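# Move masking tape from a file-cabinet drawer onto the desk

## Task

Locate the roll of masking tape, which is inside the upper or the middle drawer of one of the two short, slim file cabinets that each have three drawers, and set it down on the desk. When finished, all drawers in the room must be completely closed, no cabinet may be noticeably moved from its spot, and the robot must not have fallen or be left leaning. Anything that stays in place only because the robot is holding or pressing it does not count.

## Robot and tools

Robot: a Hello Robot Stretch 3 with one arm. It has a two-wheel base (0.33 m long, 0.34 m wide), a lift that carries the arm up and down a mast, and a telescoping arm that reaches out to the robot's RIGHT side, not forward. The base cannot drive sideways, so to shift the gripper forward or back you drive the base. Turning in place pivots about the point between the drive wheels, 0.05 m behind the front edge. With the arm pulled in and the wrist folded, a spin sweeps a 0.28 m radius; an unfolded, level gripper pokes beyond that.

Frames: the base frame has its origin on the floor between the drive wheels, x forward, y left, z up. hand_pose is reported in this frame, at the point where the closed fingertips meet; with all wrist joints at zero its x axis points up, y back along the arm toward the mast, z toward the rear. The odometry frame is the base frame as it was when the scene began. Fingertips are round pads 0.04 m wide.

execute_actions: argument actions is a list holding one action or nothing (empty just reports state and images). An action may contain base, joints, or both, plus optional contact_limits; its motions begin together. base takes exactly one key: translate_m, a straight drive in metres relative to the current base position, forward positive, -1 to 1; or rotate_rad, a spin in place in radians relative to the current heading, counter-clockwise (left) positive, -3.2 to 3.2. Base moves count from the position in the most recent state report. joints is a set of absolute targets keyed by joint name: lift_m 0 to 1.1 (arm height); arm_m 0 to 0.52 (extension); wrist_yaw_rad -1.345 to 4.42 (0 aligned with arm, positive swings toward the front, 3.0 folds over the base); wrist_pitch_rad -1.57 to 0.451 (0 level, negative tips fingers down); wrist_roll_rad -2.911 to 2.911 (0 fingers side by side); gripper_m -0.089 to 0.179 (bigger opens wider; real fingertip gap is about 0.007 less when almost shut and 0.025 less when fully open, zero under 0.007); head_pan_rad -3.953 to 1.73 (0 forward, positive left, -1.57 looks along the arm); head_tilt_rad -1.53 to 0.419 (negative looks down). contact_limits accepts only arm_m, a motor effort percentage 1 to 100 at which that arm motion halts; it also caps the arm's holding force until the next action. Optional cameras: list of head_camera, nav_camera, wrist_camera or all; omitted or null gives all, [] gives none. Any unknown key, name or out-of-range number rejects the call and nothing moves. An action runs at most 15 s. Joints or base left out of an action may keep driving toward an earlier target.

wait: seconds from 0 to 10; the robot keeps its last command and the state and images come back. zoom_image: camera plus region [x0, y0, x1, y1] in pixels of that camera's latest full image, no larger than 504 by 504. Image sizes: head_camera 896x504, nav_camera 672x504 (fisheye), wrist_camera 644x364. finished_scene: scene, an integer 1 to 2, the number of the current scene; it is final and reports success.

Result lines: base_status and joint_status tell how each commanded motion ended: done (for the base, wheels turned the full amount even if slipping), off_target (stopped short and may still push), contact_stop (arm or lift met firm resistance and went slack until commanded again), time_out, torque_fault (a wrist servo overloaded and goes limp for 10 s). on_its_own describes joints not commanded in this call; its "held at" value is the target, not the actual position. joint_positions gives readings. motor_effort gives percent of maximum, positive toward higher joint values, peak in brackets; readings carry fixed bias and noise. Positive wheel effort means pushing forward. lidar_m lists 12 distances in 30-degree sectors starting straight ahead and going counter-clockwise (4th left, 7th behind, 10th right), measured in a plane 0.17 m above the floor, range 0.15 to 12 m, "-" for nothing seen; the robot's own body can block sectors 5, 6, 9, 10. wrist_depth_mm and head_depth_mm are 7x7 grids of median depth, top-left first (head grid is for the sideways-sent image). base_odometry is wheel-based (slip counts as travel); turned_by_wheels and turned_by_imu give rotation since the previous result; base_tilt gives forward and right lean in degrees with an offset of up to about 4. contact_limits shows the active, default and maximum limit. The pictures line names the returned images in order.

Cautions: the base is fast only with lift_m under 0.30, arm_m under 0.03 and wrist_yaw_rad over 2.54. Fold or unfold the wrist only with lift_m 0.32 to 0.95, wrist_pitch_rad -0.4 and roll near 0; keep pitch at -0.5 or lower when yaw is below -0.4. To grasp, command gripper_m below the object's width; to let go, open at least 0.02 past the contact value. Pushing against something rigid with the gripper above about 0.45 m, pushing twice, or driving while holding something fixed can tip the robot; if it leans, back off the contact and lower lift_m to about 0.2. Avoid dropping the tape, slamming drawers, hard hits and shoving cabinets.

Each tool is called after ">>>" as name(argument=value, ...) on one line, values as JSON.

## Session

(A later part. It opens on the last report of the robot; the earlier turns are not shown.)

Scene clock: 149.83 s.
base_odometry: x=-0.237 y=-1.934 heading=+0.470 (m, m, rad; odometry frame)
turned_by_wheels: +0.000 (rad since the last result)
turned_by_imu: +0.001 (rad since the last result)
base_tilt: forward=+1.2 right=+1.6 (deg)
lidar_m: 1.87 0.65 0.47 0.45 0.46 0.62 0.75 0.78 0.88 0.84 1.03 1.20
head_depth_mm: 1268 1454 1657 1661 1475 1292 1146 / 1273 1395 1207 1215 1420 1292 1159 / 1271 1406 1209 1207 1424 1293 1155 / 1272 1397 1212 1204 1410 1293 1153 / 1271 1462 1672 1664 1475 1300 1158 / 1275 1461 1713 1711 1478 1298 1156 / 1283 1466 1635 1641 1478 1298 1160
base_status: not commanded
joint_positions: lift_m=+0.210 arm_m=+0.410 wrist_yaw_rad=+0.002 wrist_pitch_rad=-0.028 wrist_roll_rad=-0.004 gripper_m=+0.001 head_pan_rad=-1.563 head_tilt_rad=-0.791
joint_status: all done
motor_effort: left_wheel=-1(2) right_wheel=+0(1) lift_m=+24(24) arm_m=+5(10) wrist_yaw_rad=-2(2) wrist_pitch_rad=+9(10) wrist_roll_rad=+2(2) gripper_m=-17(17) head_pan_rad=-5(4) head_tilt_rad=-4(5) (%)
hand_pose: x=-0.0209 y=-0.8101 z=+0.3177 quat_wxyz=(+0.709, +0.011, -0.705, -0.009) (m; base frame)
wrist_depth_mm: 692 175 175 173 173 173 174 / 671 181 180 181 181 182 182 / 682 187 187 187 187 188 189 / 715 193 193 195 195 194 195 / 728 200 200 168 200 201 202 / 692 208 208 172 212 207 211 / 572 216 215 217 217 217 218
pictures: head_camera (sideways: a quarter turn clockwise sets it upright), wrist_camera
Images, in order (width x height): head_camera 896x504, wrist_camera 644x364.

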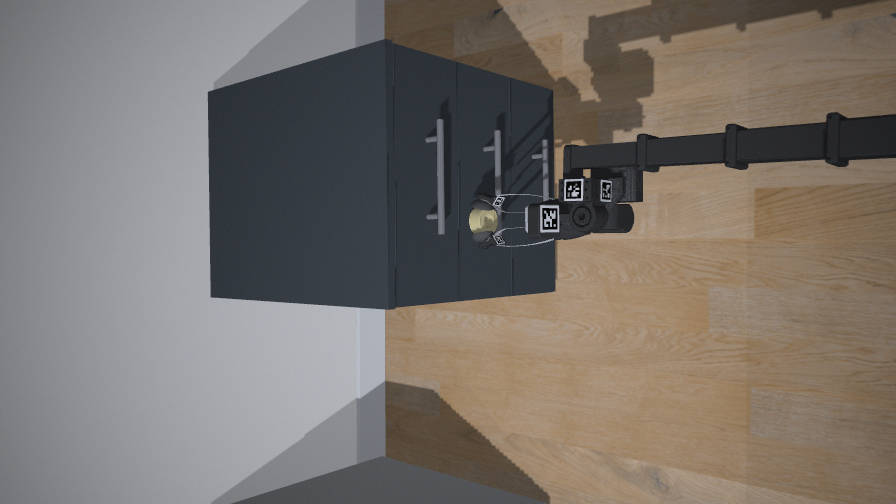

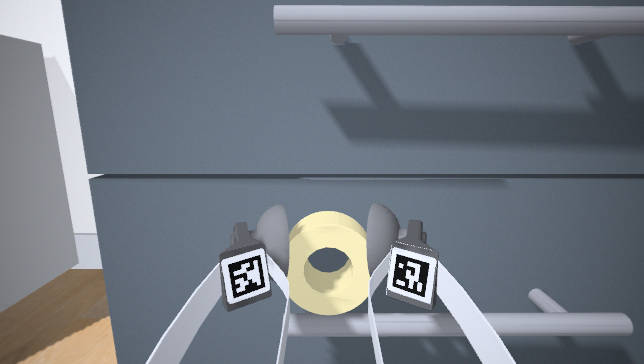

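>>> execute_actions(actions=[{"joints":{"arm_m":0,"lift_m":0.22}}], cameras=[])

>>> execute_actions(actions=[{"base":{"translate_m":0.2},"joints":{"lift_m":0.34,"wrist_pitch_rad":-0.4}}], cameras=[])

>>> execute_actions(actions=[{"base":{"translate_m":0.2},"joints":{"wrist_yaw_rad":3}}], cameras=[])

>>> execute_actions(actions=[{"base":{"translate_m":0.1},"joints":{"lift_m":0.28}}], cameras=[])

>>> execute_actions(actions=[{"base":{"translate_m":1}}], cameras=[])

>>> execute_actions(actions=[{"base":{"translate_m":1}}], cameras=[])

>>> execute_actions(actions=[{"base":{"rotate_rad":1.55}}], cameras=[])

>>> execute_actions(actions=[{"base":{"translate_m":1}}], cameras=[])

>>> execute_actions(actions=[{"base":{"translate_m":1}}], cameras=[])

>>> execute_actions(actions=[{"base":{"rotate_rad":1.56}}], cameras=[])

>>> execute_actions(actions=[{"base":{"translate_m":1},"joints":{"head_tilt_rad":-0.5}}], cameras=["head_camera","nav_camera"])

Scene clock: 154.73 s.
base_odometry: x=-0.237 y=-1.934 heading=+0.470 (m, m, rad; odometry frame)
turned_by_wheels: +0.000 (rad since the last result)
turned_by_imu: +0.001 (rad since the last result)
base_tilt: forward=+1.2 right=+1.9 (deg)
lidar_m: 1.87 0.65 0.47 0.45 0.46 0.62 0.75 0.77 0.89 0.84 1.03 1.19
head_depth_mm: 1272 1456 1659 1661 1470 1291 1151 / 1271 1401 1211 1204 1415 1296 1153 / 1271 1407 1212 1208 1420 1285 1172 / 1267 1400 1216 1204 1416 1299 1161 / 1275 1462 1679 1675 1471 1299 1160 / 1276 1463 1721 1710 1481 1296 1158 / 1277 1464 1637 1645 1478 1297 1160
base_status: not commanded
joint_positions: lift_m=+0.220 arm_m=+0.000 wrist_yaw_rad=+0.001 wrist_pitch_rad=-0.027 wrist_roll_rad=-0.004 gripper_m=+0.001 head_pan_rad=-1.563 head_tilt_rad=-0.791
joint_status: all done
motor_effort: left_wheel=-1(1) right_wheel=+0(1) lift_m=+29(30) arm_m=-2(4) wrist_yaw_rad=+0(2) wrist_pitch_rad=+9(9) wrist_roll_rad=+2(2) gripper_m=-17(17) head_pan_rad=-4(5) head_tilt_rad=-5(4) (%)
hand_pose: x=-0.0212 y=-0.4008 z=+0.3275 quat_wxyz=(+0.709, +0.010, -0.705, -0.010) (m; base frame)
wrist_depth_mm: - - - - - - 881 / 726 - - 568 571 - 879 / 707 - - 603 594 - 874 / 711 - - 619 614 - 869 / 713 982 - 167 628 - 861 / 705 767 745 172 681 759 754 / 588 595 589 586 591 587 591
pictures: none
No camera images: the call's "cameras" was empty. Leave "cameras" out to get every camera's image.

Scene clock: 157.90 s.
base_odometry: x=-0.058 y=-1.844 heading=+0.470 (m, m, rad; odometry frame)
turned_by_wheels: +0.000 (rad since the last result)
turned_by_imu: +0.002 (rad since the last result)
base_tilt: forward=+1.1 right=+1.7 (deg)
lidar_m: 1.87 0.65 0.47 0.45 0.46 0.63 0.95 0.98 0.87 0.85 0.93 1.96
head_depth_mm: 1266 1392 1204 1201 1410 1293 1147 / 1267 1404 1210 1199 1412 1294 1152 / 1266 1404 1285 1275 1432 1296 1174 / 1272 1453 1709 1713 1476 1297 1155 / 1276 1456 1700 1708 1474 1298 1156 / 1274 1460 1631 1631 1474 1295 1159 / 1271 1414 1249 1268 1442 1298 1158
base_status: done
joint_positions: lift_m=+0.340 arm_m=+0.000 wrist_yaw_rad=+0.001 wrist_pitch_rad=-0.417 wrist_roll_rad=-0.004 gripper_m=+0.001 head_pan_rad=-1.563 head_tilt_rad=-0.791
joint_status: all done
motor_effort: left_wheel=-1(4) right_wheel=+0(4) lift_m=+30(30) arm_m=-2(2) wrist_yaw_rad=+0(1) wrist_pitch_rad=+6(9) wrist_roll_rad=+2(2) gripper_m=-16(17) head_pan_rad=-5(5) head_tilt_rad=-4(4) (%)
hand_pose: x=-0.0213 y=-0.3698 z=+0.3528 quat_wxyz=(+0.693, +0.147, -0.690, -0.146) (m; base frame)
wrist_depth_mm: 549 675 - - 538 536 550 / 597 679 - - 583 572 608 / 660 689 - - 648 654 999 / 728 779 844 850 712 718 833 / 680 693 700 168 715 681 682 / 581 582 572 172 545 577 572 / 501 496 497 504 498 500 493
pictures: none
No camera images: the call's "cameras" was empty. Leave "cameras" out to get every camera's image.

Scene clock: 161.07 s.
base_odometry: x=+0.120 y=-1.753 heading=+0.470 (m, m, rad; odometry frame)
turned_by_wheels: +0.000 (rad since the last result)
turned_by_imu: +0.002 (rad since the last result)
base_tilt: forward=+1.3 right=+1.7 (deg)
lidar_m: 2.63 0.66 0.47 0.45 0.47 0.63 1.15 1.19 0.89 0.87 0.88 1.95
head_depth_mm: 1264 1398 1205 1189 1406 1284 1148 / 1264 1418 1517 1521 1444 1291 1150 / 1265 1440 1697 1705 1466 1297 1153 / 1266 1451 1689 1694 1474 1297 1170 / 1265 1425 1368 1362 1442 1297 1158 / 1270 1406 1217 1226 1433 1295 1157 / 1271 1409 1225 1226 1438 1304 1157
base_status: done
joint_positions: lift_m=+0.340 arm_m=+0.000 wrist_yaw_rad=+2.997 wrist_pitch_rad=-0.417 wrist_roll_rad=-0.004 gripper_m=+0.001 head_pan_rad=-1.563 head_tilt_rad=-0.791
joint_status: all done
motor_effort: left_wheel=-2(5) right_wheel=+1(2) lift_m=+29(30) arm_m=-2(2) wrist_yaw_rad=+3(2) wrist_pitch_rad=+6(6) wrist_roll_rad=+2(2) gripper_m=-16(17) head_pan_rad=-4(4) head_tilt_rad=-6(4) (%)
hand_pose: x=+0.0110 y=+0.0769 z=+0.3527 quat_wxyz=(+0.196, +0.699, +0.097, +0.681) (m; base frame)
wrist_depth_mm: 417 - 445 454 479 491 508 / 454 462 489 496 522 550 566 / 490 508 530 551 575 601 629 / 538 554 591 612 638 668 709 / 600 622 - 168 680 682 675 / 584 576 - 172 541 575 573 / 498 509 - - 497 496 499
pictures: none
No camera images: the call's "cameras" was empty. Leave "cameras" out to get every camera's image.

Scene clock: 163.20 s.
base_odometry: x=+0.209 y=-1.708 heading=+0.470 (m, m, rad; odometry frame)
turned_by_wheels: +0.000 (rad since the last result)
turned_by_imu: +0.001 (rad since the last result)
base_tilt: forward=+1.2 right=+1.8 (deg)
lidar_m: 2.52 0.66 0.48 0.46 0.47 0.64 1.25 1.29 0.92 0.85 0.87 1.96
head_depth_mm: 1260 1414 1335 1347 1438 1296 1149 / 1260 1450 1679 1691 1462 1287 1152 / 1263 1451 1696 1709 1469 1293 1154 / 1265 1451 1658 1673 1469 1297 1177 / 1260 1412 1214 1218 1428 1296 1159 / 1263 1412 1218 1219 1435 1293 1157 / 1274 1430 1226 1221 1444 1299 1160
base_status: done
joint_positions: lift_m=+0.280 arm_m=+0.000 wrist_yaw_rad=+2.998 wrist_pitch_rad=-0.418 wrist_roll_rad=-0.004 gripper_m=+0.001 head_pan_rad=-1.563 head_tilt_rad=-0.791
joint_status: all done
motor_effort: left_wheel=-1(9) right_wheel=+0(3) lift_m=+24(24) arm_m=-2(2) wrist_yaw_rad=+3(3) wrist_pitch_rad=+6(6) wrist_roll_rad=+2(2) gripper_m=-17(16) head_pan_rad=-5(4) head_tilt_rad=-5(4) (%)
hand_pose: x=+0.0108 y=+0.0768 z=+0.2928 quat_wxyz=(+0.196, +0.699, +0.097, +0.681) (m; base frame)
wrist_depth_mm: 423 - 447 466 476 496 513 / 458 465 485 497 518 542 568 / 496 505 537 555 579 610 635 / 542 566 590 620 642 668 702 / 582 598 - 168 624 595 601 / 510 528 - 173 475 503 500 / 453 - - - 437 434 433
pictures: none
No camera images: the call's "cameras" was empty. Leave "cameras" out to get every camera's image.

Scene clock: 168.30 s.
base_odometry: x=+1.101 y=-1.255 heading=+0.469 (m, m, rad; odometry frame)
turned_by_wheels: +0.000 (rad since the last result)
turned_by_imu: +0.007 (rad since the last result)
base_tilt: forward=+1.1 right=+1.7 (deg)
lidar_m: 1.52 0.68 0.49 0.47 0.48 0.66 1.78 1.20 0.98 1.39 1.44 1.58
head_depth_mm: 1243 1433 1623 1659 1470 1292 1147 / 1252 1426 1676 1702 1460 1286 1156 / 1251 1431 1678 1716 1471 1293 1153 / 1251 1441 1687 1706 1467 1298 1170 / 1255 1434 1690 1706 1476 1296 1158 / 1258 1438 1693 1717 1484 1297 1161 / 1263 1441 1691 1723 1487 1299 1156
base_status: done
joint_positions: lift_m=+0.280 arm_m=+0.000 wrist_yaw_rad=+2.998 wrist_pitch_rad=-0.418 wrist_roll_rad=-0.004 gripper_m=+0.001 head_pan_rad=-1.563 head_tilt_rad=-0.791
joint_status: not commanded
motor_effort: left_wheel=-2(8) right_wheel=+1(5) lift_m=+24(25) arm_m=-2(2) wrist_yaw_rad=+3(2) wrist_pitch_rad=+6(6) wrist_roll_rad=+2(2) gripper_m=-17(17) head_pan_rad=-5(4) head_tilt_rad=-4(5) (%)
hand_pose: x=+0.0108 y=+0.0768 z=+0.2928 quat_wxyz=(+0.196, +0.699, +0.097, +0.681) (m; base frame)
wrist_depth_mm: 432 - 460 474 486 511 525 / 471 475 495 514 537 558 594 / 513 523 551 571 582 618 885 / 562 580 606 631 654 669 719 / 594 602 - 167 622 590 595 / 503 521 - 173 475 497 500 / 455 - - - 434 434 430
pictures: none
No camera images: the call's "cameras" was empty. Leave "cameras" out to get every camera's image.

Scene clock: 173.30 s.
base_odometry: x=+1.993 y=-0.803 heading=+0.469 (m, m, rad; odometry frame)
turned_by_wheels: +0.000 (rad since the last result)
turned_by_imu: +0.007 (rad since the last result)
base_tilt: forward=+1.2 right=+1.9 (deg)
lidar_m: 0.52 0.54 0.74 2.01 0.65 0.67 1.85 1.73 1.43 1.38 0.75 0.54
head_depth_mm: 1236 1416 1664 1699 1466 1284 1151 / 1240 1414 1663 1706 1470 1299 1151 / 1244 1428 1661 1709 1470 1294 1152 / 1247 1421 1668 1700 1474 1293 1169 / 1250 1435 1669 1696 1474 1293 1159 / 1251 1435 1678 1720 1476 1297 1155 / 1251 1409 1553 1555 1442 1298 1160
base_status: done
joint_positions: lift_m=+0.280 arm_m=+0.000 wrist_yaw_rad=+2.998 wrist_pitch_rad=-0.418 wrist_roll_rad=-0.004 gripper_m=+0.001 head_pan_rad=-1.563 head_tilt_rad=-0.791
joint_status: not commanded
motor_effort: left_wheel=-2(8) right_wheel=+1(4) lift_m=+24(24) arm_m=-2(2) wrist_yaw_rad=+2(1) wrist_pitch_rad=+6(6) wrist_roll_rad=+2(2) gripper_m=-16(17) head_pan_rad=-4(4) head_tilt_rad=-4(4) (%)
hand_pose: x=+0.0108 y=+0.0768 z=+0.2928 quat_wxyz=(+0.196, +0.699, +0.097, +0.681) (m; base frame)
wrist_depth_mm: 636 - - - - 788 551 / 629 788 - - - 797 566 / 611 826 933 946 960 789 561 / 600 741 729 735 727 716 571 / 599 598 - 168 621 598 548 / 507 515 - 173 475 504 502 / 454 - - - 432 436 432
pictures: none
No camera images: the call's "cameras" was empty. Leave "cameras" out to get every camera's image.

Scene clock: 175.53 s.
base_odometry: x=+1.993 y=-0.803 heading=+2.019 (m, m, rad; odometry frame)
turned_by_wheels: +1.550 (rad since the last result)
turned_by_imu: +1.556 (rad since the last result)
base_tilt: forward=+1.2 right=+1.7 (deg)
lidar_m: 1.81 0.65 0.65 1.65 1.84 1.44 1.38 0.77 0.55 0.52 0.54 0.72
head_depth_mm: 449 516 605 728 918 1209 1153 / 450 516 605 731 918 1212 1147 / 449 515 605 729 920 1209 1153 / 450 515 602 728 918 1211 1171 / 450 515 604 728 914 1202 1156 / 449 515 603 726 914 1209 1162 / 449 513 602 727 916 1208 1159
base_status: done
joint_positions: lift_m=+0.280 arm_m=+0.000 wrist_yaw_rad=+2.998 wrist_pitch_rad=-0.418 wrist_roll_rad=-0.004 gripper_m=+0.001 head_pan_rad=-1.563 head_tilt_rad=-0.791
joint_status: not commanded
motor_effort: left_wheel=-2(9) right_wheel=+1(7) lift_m=+24(24) arm_m=-2(2) wrist_yaw_rad=+3(2) wrist_pitch_rad=+6(6) wrist_roll_rad=+2(1) gripper_m=-17(17) head_pan_rad=-4(4) head_tilt_rad=-4(4) (%)
hand_pose: x=+0.0108 y=+0.0768 z=+0.2928 quat_wxyz=(+0.196, +0.699, +0.097, +0.681) (m; base frame)
wrist_depth_mm: - - - - - 677 519 / - - - - - 696 563 / 958 961 939 960 948 706 625 / 738 738 740 734 741 692 686 / 597 601 - 168 625 596 593 / 504 520 - 173 475 499 497 / 451 - - - 433 436 430
pictures: none
No camera images: the call's "cameras" was empty. Leave "cameras" out to get every camera's image.

Scene clock: 180.53 s.
base_odometry: x=+1.559 y=+0.098 heading=+2.019 (m, m, rad; odometry frame)
turned_by_wheels: +0.000 (rad since the last result)
turned_by_imu: +0.007 (rad since the last result)
base_tilt: forward=+1.0 right=+1.8 (deg)
lidar_m: 1.74 2.47 3.34 0.48 0.48 0.65 2.16 0.72 0.52 0.49 0.51 0.68
head_depth_mm: 421 483 565 682 858 1166 1145 / 422 484 566 684 859 1157 1152 / 421 483 565 683 858 1166 1152 / 422 484 566 681 861 1163 1177 / 422 483 567 685 863 1161 1157 / 422 483 567 683 860 1168 1159 / 421 483 566 684 863 1162 1158
base_status: done
joint_positions: lift_m=+0.280 arm_m=+0.000 wrist_yaw_rad=+2.998 wrist_pitch_rad=-0.418 wrist_roll_rad=-0.004 gripper_m=+0.001 head_pan_rad=-1.563 head_tilt_rad=-0.791
joint_status: not commanded
motor_effort: left_wheel=-2(7) right_wheel=+1(5) lift_m=+25(24) arm_m=-2(2) wrist_yaw_rad=+2(2) wrist_pitch_rad=+6(6) wrist_roll_rad=+2(2) gripper_m=-17(17) head_pan_rad=-5(5) head_tilt_rad=-5(4) (%)
hand_pose: x=+0.0108 y=+0.0768 z=+0.2928 quat_wxyz=(+0.196, +0.699, +0.098, +0.681) (m; base frame)
wrist_depth_mm: 426 - 884 - - - - / 463 474 794 - - - - / 506 526 647 950 954 941 923 / 559 571 666 731 724 731 723 / 585 604 - 167 626 588 593 / 507 518 - 172 474 497 502 / 451 - - - 433 432 433
pictures: none
No camera images: the call's "cameras" was empty. Leave "cameras" out to get every camera's image.

Scene clock: 185.53 s.
base_odometry: x=+1.126 y=+0.999 heading=+2.019 (m, m, rad; odometry frame)
turned_by_wheels: +0.000 (rad since the last result)
turned_by_imu: +0.007 (rad since the last result)
base_tilt: forward=+1.2 right=+1.8 (deg)
lidar_m: 1.39 1.03 1.92 3.29 1.74 1.17 2.00 0.68 0.49 0.47 0.49 0.66
head_depth_mm: 394 442 514 602 811 1099 1153 / 394 451 529 602 813 1097 1152 / 395 451 529 604 813 1100 1153 / 394 452 529 605 815 1106 1176 / 395 452 530 605 817 1104 1157 / 395 453 530 605 819 1104 1160 / 396 454 531 607 820 1110 1155
base_status: done
joint_positions: lift_m=+0.280 arm_m=+0.000 wrist_yaw_rad=+2.998 wrist_pitch_rad=-0.418 wrist_roll_rad=-0.004 gripper_m=+0.001 head_pan_rad=-1.563 head_tilt_rad=-0.791
joint_status: not commanded
motor_effort: left_wheel=-2(6) right_wheel=+2(7) lift_m=+24(24) arm_m=-2(2) wrist_yaw_rad=+2(3) wrist_pitch_rad=+6(6) wrist_roll_rad=+2(2) gripper_m=-17(17) head_pan_rad=-5(4) head_tilt_rad=-4(4) (%)
hand_pose: x=+0.0108 y=+0.0768 z=+0.2928 quat_wxyz=(+0.196, +0.699, +0.098, +0.681) (m; base frame)
wrist_depth_mm: - - - - - - - / - - - - - - - / 950 964 951 947 930 932 936 / 732 745 732 735 727 726 698 / 597 595 - 168 618 597 594 / 506 518 - 172 475 506 502 / 447 - - - 442 434 428
pictures: none
No camera images: the call's "cameras" was empty. Leave "cameras" out to get every camera's image.

Scene clock: 187.70 s.
base_odometry: x=+1.126 y=+0.999 heading=-2.704 (m, m, rad; odometry frame)
turned_by_wheels: +1.560 (rad since the last result)
turned_by_imu: +1.567 (rad since the last result)
base_tilt: forward=+1.0 right=+1.7 (deg)
lidar_m: 3.27 1.74 1.18 2.15 0.70 0.49 0.47 0.48 0.64 1.39 1.03 1.91
head_depth_mm: 1264 1416 1538 1536 1417 1289 1152 / 1260 1444 1695 1710 1459 1290 1153 / 1259 1448 1702 1707 1472 1292 1154 / 1258 1444 1685 1708 1472 1296 1170 / 1261 1439 1692 1713 1481 1295 1159 / 1258 1442 1687 1720 1478 1301 1155 / 1257 1435 1639 1478 1454 1300 1158
base_status: done
joint_positions: lift_m=+0.280 arm_m=+0.000 wrist_yaw_rad=+2.998 wrist_pitch_rad=-0.418 wrist_roll_rad=-0.004 gripper_m=+0.001 head_pan_rad=-1.563 head_tilt_rad=-0.791
joint_status: not commanded
motor_effort: left_wheel=-2(10) right_wheel=+1(5) lift_m=+23(25) arm_m=-2(2) wrist_yaw_rad=+2(2) wrist_pitch_rad=+5(6) wrist_roll_rad=+2(2) gripper_m=-17(16) head_pan_rad=-5(5) head_tilt_rad=-4(5) (%)
hand_pose: x=+0.0108 y=+0.0768 z=+0.2928 quat_wxyz=(+0.196, +0.699, +0.098, +0.681) (m; base frame)
wrist_depth_mm: 715 - - - - - - / 702 904 - - - - - / 680 901 954 934 930 931 933 / 656 729 737 739 738 726 723 / 589 599 - 168 617 593 597 / 502 516 - 172 475 502 503 / 453 - - - 439 436 436
pictures: none
No camera images: the call's "cameras" was empty. Leave "cameras" out to get every camera's image.

Scene clock: 192.70 s.
base_odometry: x=+0.220 y=+0.576 heading=-2.704 (m, m, rad; odometry frame)
turned_by_wheels: +0.000 (rad since the last result)
turned_by_imu: +0.007 (rad since the last result)
base_tilt: forward=+1.2 right=+1.6 (deg)
lidar_m: 2.27 1.72 1.16 1.12 1.15 1.54 1.47 1.51 1.06 1.36 1.13 1.87
head_depth_mm: 1151 1244 910 677 1710 1530 1294 / 1152 1249 910 678 1726 1532 1294 / 1150 1243 913 678 1734 1538 1303 / 1154 1246 912 678 1715 1541 1298 / 1155 1243 912 680 1718 1535 1297 / 1152 1241 915 680 1724 1535 1300 / 1149 1237 921 681 1720 1537 1306
base_status: done
joint_positions: lift_m=+0.280 arm_m=+0.000 wrist_yaw_rad=+2.998 wrist_pitch_rad=-0.418 wrist_roll_rad=-0.004 gripper_m=+0.001 head_pan_rad=-1.563 head_tilt_rad=-0.507
joint_status: all done
motor_effort: left_wheel=-2(7) right_wheel=+1(6) lift_m=+24(24) arm_m=-2(2) wrist_yaw_rad=+2(2) wrist_pitch_rad=+6(6) wrist_roll_rad=+2(2) gripper_m=-16(17) head_pan_rad=-4(5) head_tilt_rad=+4(25) (%)
hand_pose: x=+0.0108 y=+0.0768 z=+0.2928 quat_wxyz=(+0.196, +0.699, +0.098, +0.681) (m; base frame)
wrist_depth_mm: - - - - - - - / - - - - - - - / 959 957 936 929 962 934 937 / 737 740 730 736 717 730 726 / 614 592 - 167 617 593 602 / 507 519 - 173 474 503 508 / 448 - - - 439 434 436
pictures: head_camera (sideways: a quarter turn clockwise sets it upright), nav_camera (sideways: a quarter turn counterclockwise sets it upright)
Images, in order (width x height): head_camera 896x504, nav_camera 672x504.

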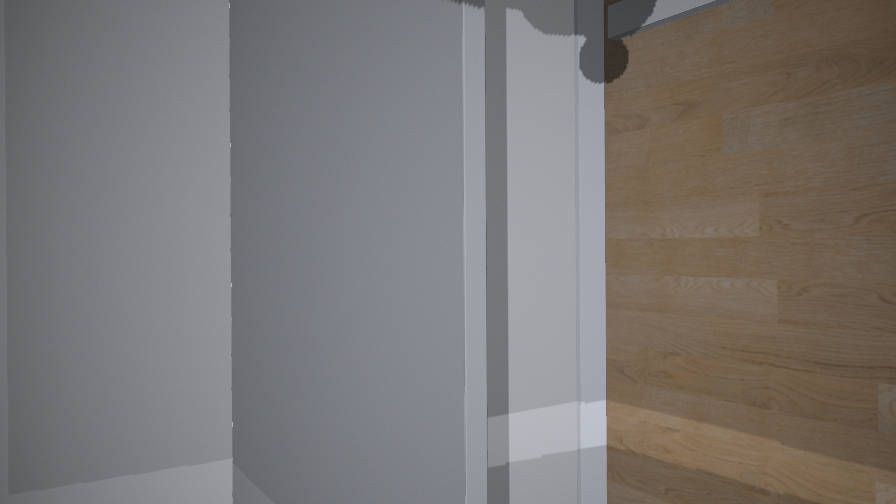

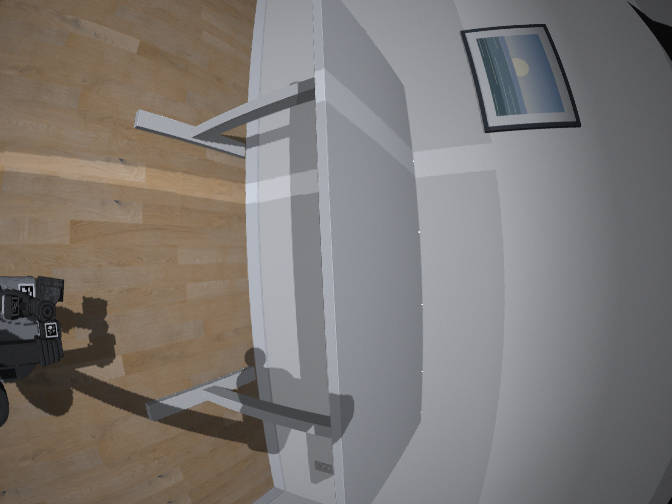

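>>> execute_actions(actions=[{"joints":{"lift_m":0.9}}], cameras=[])

>>> execute_actions(actions=[{"joints":{"wrist_yaw_rad":0}}], cameras=[])

>>> execute_actions(actions=[{"joints":{"lift_m":1.1}}], cameras=[])

>>> execute_actions(actions=[{"joints":{"arm_m":0.515,"wrist_pitch_rad":-1.3}}], cameras=["wrist_camera"])

Scene clock: 199.77 s.
base_odometry: x=+0.220 y=+0.576 heading=-2.704 (m, m, rad; odometry frame)
turned_by_wheels: +0.000 (rad since the last result)
turned_by_imu: +0.001 (rad since the last result)
base_tilt: forward=+1.3 right=+1.8 (deg)
lidar_m: 2.28 1.72 1.16 1.12 1.15 1.54 1.47 1.51 1.06 1.36 1.13 1.87
head_depth_mm: 1153 1244 911 677 1710 1573 - / 1152 1241 909 677 1721 1542 - / 1150 1244 912 678 1721 1529 - / 1153 1245 915 679 1713 1534 - / 1151 1240 917 680 1717 1546 - / 1152 1244 917 681 1723 1541 1306 / 1152 1249 918 681 1720 1538 1308
base_status: not commanded
joint_positions: lift_m=+0.900 arm_m=+0.000 wrist_yaw_rad=+2.998 wrist_pitch_rad=-0.418 wrist_roll_rad=-0.004 gripper_m=+0.001 head_pan_rad=-1.563 head_tilt_rad=-0.507
joint_status: all done
motor_effort: left_wheel=-3(2) right_wheel=+1(2) lift_m=+29(31) arm_m=-2(2) wrist_yaw_rad=+3(2) wrist_pitch_rad=+6(6) wrist_roll_rad=+2(2) gripper_m=-17(17) head_pan_rad=-5(5) head_tilt_rad=+4(3) (%)
hand_pose: x=+0.0108 y=+0.0768 z=+0.9125 quat_wxyz=(+0.196, +0.699, +0.098, +0.681) (m; base frame)
wrist_depth_mm: - - - - - - - / - - - - - - - / - - - - - - - / - - - - - - - / - - - 168 - - - / - - - 172 - - - / - - - - - - -
pictures: none
No camera images: the call's "cameras" was empty. Leave "cameras" out to get every camera's image.

Scene clock: 202.27 s.
base_odometry: x=+0.220 y=+0.576 heading=-2.704 (m, m, rad; odometry frame)
turned_by_wheels: +0.000 (rad since the last result)
turned_by_imu: +0.000 (rad since the last result)
base_tilt: forward=+1.1 right=+1.6 (deg)
lidar_m: 2.28 1.72 1.16 1.12 1.15 1.53 1.47 1.51 1.05 1.35 1.13 1.86
head_depth_mm: 1156 1239 908 676 1713 1566 - / 1151 1240 911 677 1721 1562 - / 1153 1242 911 678 1724 - - / 1156 1243 912 679 1728 1507 1303 / 1148 1243 915 680 1723 1537 1310 / 1153 1243 917 680 1712 1540 1298 / 1152 1251 918 681 1715 1543 1303
base_status: not commanded
joint_positions: lift_m=+0.900 arm_m=+0.000 wrist_yaw_rad=+0.003 wrist_pitch_rad=-0.418 wrist_roll_rad=-0.004 gripper_m=+0.001 head_pan_rad=-1.563 head_tilt_rad=-0.507
joint_status: all done
motor_effort: left_wheel=-3(2) right_wheel=+1(2) lift_m=+29(29) arm_m=-2(2) wrist_yaw_rad=-3(4) wrist_pitch_rad=+6(6) wrist_roll_rad=+2(2) gripper_m=-16(16) head_pan_rad=-5(4) head_tilt_rad=+3(3) (%)
hand_pose: x=-0.0209 y=-0.3697 z=+0.9125 quat_wxyz=(+0.694, +0.148, -0.690, -0.146) (m; base frame)
wrist_depth_mm: 494 483 488 482 482 483 479 / 324 322 323 323 321 323 324 / - - - - - - - / 893 - - - - - - / - - - 168 - - - / - - - 173 - - - / - - - - - - -
pictures: none
No camera images: the call's "cameras" was empty. Leave "cameras" out to get every camera's image.

Scene clock: 204.90 s.
base_odometry: x=+0.220 y=+0.576 heading=-2.704 (m, m, rad; odometry frame)
turned_by_wheels: +0.000 (rad since the last result)
turned_by_imu: +0.000 (rad since the last result)
base_tilt: forward=+1.1 right=+1.7 (deg)
lidar_m: 2.28 1.71 1.16 1.12 1.15 1.54 1.47 1.51 1.06 1.36 1.13 1.86
head_depth_mm: - - - - - - 1269 / - - - - - - 1270 / - - - - - 1453 1299 / 1151 1227 862 678 1720 1534 1307 / 1153 1241 917 679 1718 1539 1298 / 1152 1239 919 681 1718 1530 1302 / 1151 1242 918 683 1728 1539 1310
base_status: not commanded
joint_positions: lift_m=+1.097 arm_m=+0.000 wrist_yaw_rad=+0.002 wrist_pitch_rad=-0.418 wrist_roll_rad=-0.004 gripper_m=+0.001 head_pan_rad=-1.563 head_tilt_rad=-0.507
joint_status: all done
joint sent to its limit — the command would take lift_m past its upper limit, so that joint was sent only as far as its limit.
motor_effort: left_wheel=-3(2) right_wheel=+1(1) lift_m=+29(31) arm_m=-2(2) wrist_yaw_rad=-3(3) wrist_pitch_rad=+6(7) wrist_roll_rad=+2(2) gripper_m=-17(17) head_pan_rad=-5(4) head_tilt_rad=+3(4) (%)
hand_pose: x=-0.0210 y=-0.3697 z=+1.1101 quat_wxyz=(+0.694, +0.148, -0.690, -0.146) (m; base frame)
wrist_depth_mm: - - - - - - - / 918 935 916 935 894 907 - / 655 653 648 646 639 640 646 / 503 505 502 505 498 504 498 / 446 444 441 167 441 442 438 / - - - 172 - - - / - - - - - - -
pictures: none
No camera images: the call's "cameras" was empty. Leave "cameras" out to get every camera's image.

Scene clock: 209.87 s.
base_odometry: x=+0.220 y=+0.576 heading=-2.704 (m, m, rad; odometry frame)
turned_by_wheels: +0.000 (rad since the last result)
turned_by_imu: +0.001 (rad since the last result)
base_tilt: forward=+1.2 right=+1.7 (deg)
lidar_m: 2.28 1.72 1.16 1.12 1.15 1.54 1.47 1.51 1.06 1.36 1.13 1.87
head_depth_mm: 1176 1249 908 675 1711 1532 1296 / - 1244 909 675 1730 1534 1304 / - 1224 912 676 1725 1529 1298 / 1155 1244 912 678 1713 1539 1308 / 1155 1242 914 681 1719 1543 1298 / 1154 1243 916 682 1723 1534 1308 / 1153 1241 921 681 1727 1533 1308
base_status: not commanded
joint_positions: lift_m=+1.097 arm_m=+0.515 wrist_yaw_rad=+0.000 wrist_pitch_rad=-1.300 wrist_roll_rad=-0.004 gripper_m=+0.001 head_pan_rad=-1.563 head_tilt_rad=-0.507
joint_status: all done
motor_effort: left_wheel=-3(2) right_wheel=+2(1) lift_m=+29(29) arm_m=+4(1) wrist_yaw_rad=+0(3) wrist_pitch_rad=+0(5) wrist_roll_rad=+2(2) gripper_m=-16(17) head_pan_rad=-5(5) head_tilt_rad=+3(2) (%)
hand_pose: x=-0.0216 y=-0.7049 z=+0.9829 quat_wxyz=(+0.564, +0.429, -0.561, -0.427) (m; base frame)
wrist_depth_mm: 215 214 213 213 213 213 211 / 212 212 210 210 210 208 209 / 209 209 208 208 207 206 206 / 206 206 206 204 204 205 203 / 203 203 203 167 202 201 202 / 201 201 201 173 197 199 198 / 199 198 197 197 196 196 196
pictures: wrist_camera
Images, in order (width x height): wrist_camera 644x364.

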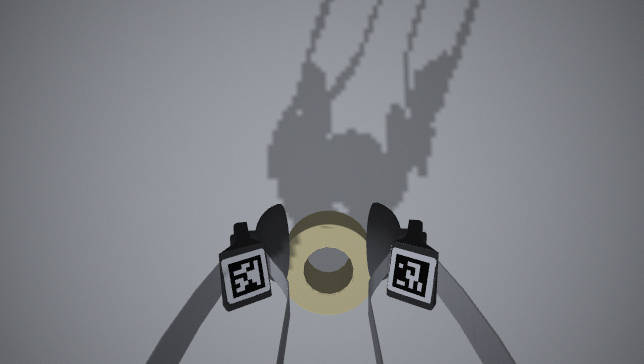

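>>> execute_actions(actions=[{"joints":{"gripper_m":0.11}}], cameras=[])

>>> execute_actions(actions=[{"joints":{"wrist_pitch_rad":-0.9}}], cameras=[])

>>> finished_scene(scene=1)

Scene clock: 212.07 s.
base_odometry: x=+0.220 y=+0.576 heading=-2.704 (m, m, rad; odometry frame)
turned_by_wheels: +0.000 (rad since the last result)
turned_by_imu: +0.000 (rad since the last result)
base_tilt: forward=+1.0 right=+1.8 (deg)
lidar_m: 2.28 1.71 1.16 1.12 1.15 1.54 1.47 1.51 1.06 1.36 1.13 1.87
head_depth_mm: 1181 1241 908 676 1710 1530 1295 / - 1245 914 677 1711 1536 1292 / - 1222 911 677 1715 1530 1298 / 1149 1245 941 680 1730 1539 1295 / 1151 1239 913 679 1728 1541 1304 / 1150 1243 913 681 1718 1543 1302 / 1152 1245 918 682 1721 1543 1300
base_status: not commanded
joint_positions: lift_m=+1.097 arm_m=+0.515 wrist_yaw_rad=+0.000 wrist_pitch_rad=-1.300 wrist_roll_rad=-0.004 gripper_m=+0.110 head_pan_rad=-1.563 head_tilt_rad=-0.507
joint_status: all done
motor_effort: left_wheel=-3(3) right_wheel=+1(1) lift_m=+30(29) arm_m=+4(4) wrist_yaw_rad=+0(1) wrist_pitch_rad=+0(1) wrist_roll_rad=+2(2) gripper_m=+1(85) head_pan_rad=-5(4) head_tilt_rad=+3(3) (%)
hand_pose: x=-0.0216 y=-0.7049 z=+0.9829 quat_wxyz=(+0.564, +0.429, -0.561, -0.427) (m; base frame)
wrist_depth_mm: 215 215 213 213 213 212 211 / 212 211 211 210 210 210 209 / 210 209 208 208 208 206 206 / 207 206 206 205 205 204 204 / 203 203 203 201 202 201 201 / 201 202 200 176 199 199 198 / 198 198 198 197 197 196 196
pictures: none
No camera images: the call's "cameras" was empty. Leave "cameras" out to get every camera's image.

Scene clock: 213.10 s.
base_odometry: x=+0.220 y=+0.576 heading=-2.704 (m, m, rad; odometry frame)
turned_by_wheels: +0.000 (rad since the last result)
turned_by_imu: +0.000 (rad since the last result)
base_tilt: forward=+1.2 right=+1.8 (deg)
lidar_m: 2.27 1.71 1.16 1.12 1.15 1.54 1.47 1.51 1.06 1.36 1.13 1.87
head_depth_mm: 1182 1245 911 677 1718 1529 1296 / - 1245 909 677 1721 1550 1297 / - 1220 912 679 1726 1532 1298 / 1156 1246 861 677 1730 1541 1301 / 1151 1240 913 681 1718 1533 1299 / 1152 1241 918 679 1715 1532 1300 / 1151 1239 918 682 1718 1541 1305
base_status: not commanded
joint_positions: lift_m=+1.097 arm_m=+0.515 wrist_yaw_rad=+0.000 wrist_pitch_rad=-0.915 wrist_roll_rad=-0.004 gripper_m=+0.110 head_pan_rad=-1.563 head_tilt_rad=-0.507
joint_status: all done
motor_effort: left_wheel=-3(3) right_wheel=+2(1) lift_m=+29(30) arm_m=+5(4) wrist_yaw_rad=+0(0) wrist_pitch_rad=+5(6) wrist_roll_rad=+2(2) gripper_m=+1(0) head_pan_rad=-4(4) head_tilt_rad=+3(4) (%)
hand_pose: x=-0.0215 y=-0.7967 z=+1.0184 quat_wxyz=(+0.636, +0.313, -0.633, -0.312) (m; base frame)
wrist_depth_mm: 348 346 345 343 344 342 341 / 313 313 313 311 311 310 309 / 286 287 286 284 286 284 284 / 264 264 263 261 262 260 259 / 245 244 245 244 242 244 243 / 228 229 226 226 226 227 225 / 212 211 212 212 211 211 210
pictures: none
No camera images: the call's "cameras" was empty. Leave "cameras" out to get every camera's image.

The scene is finished: the task was done.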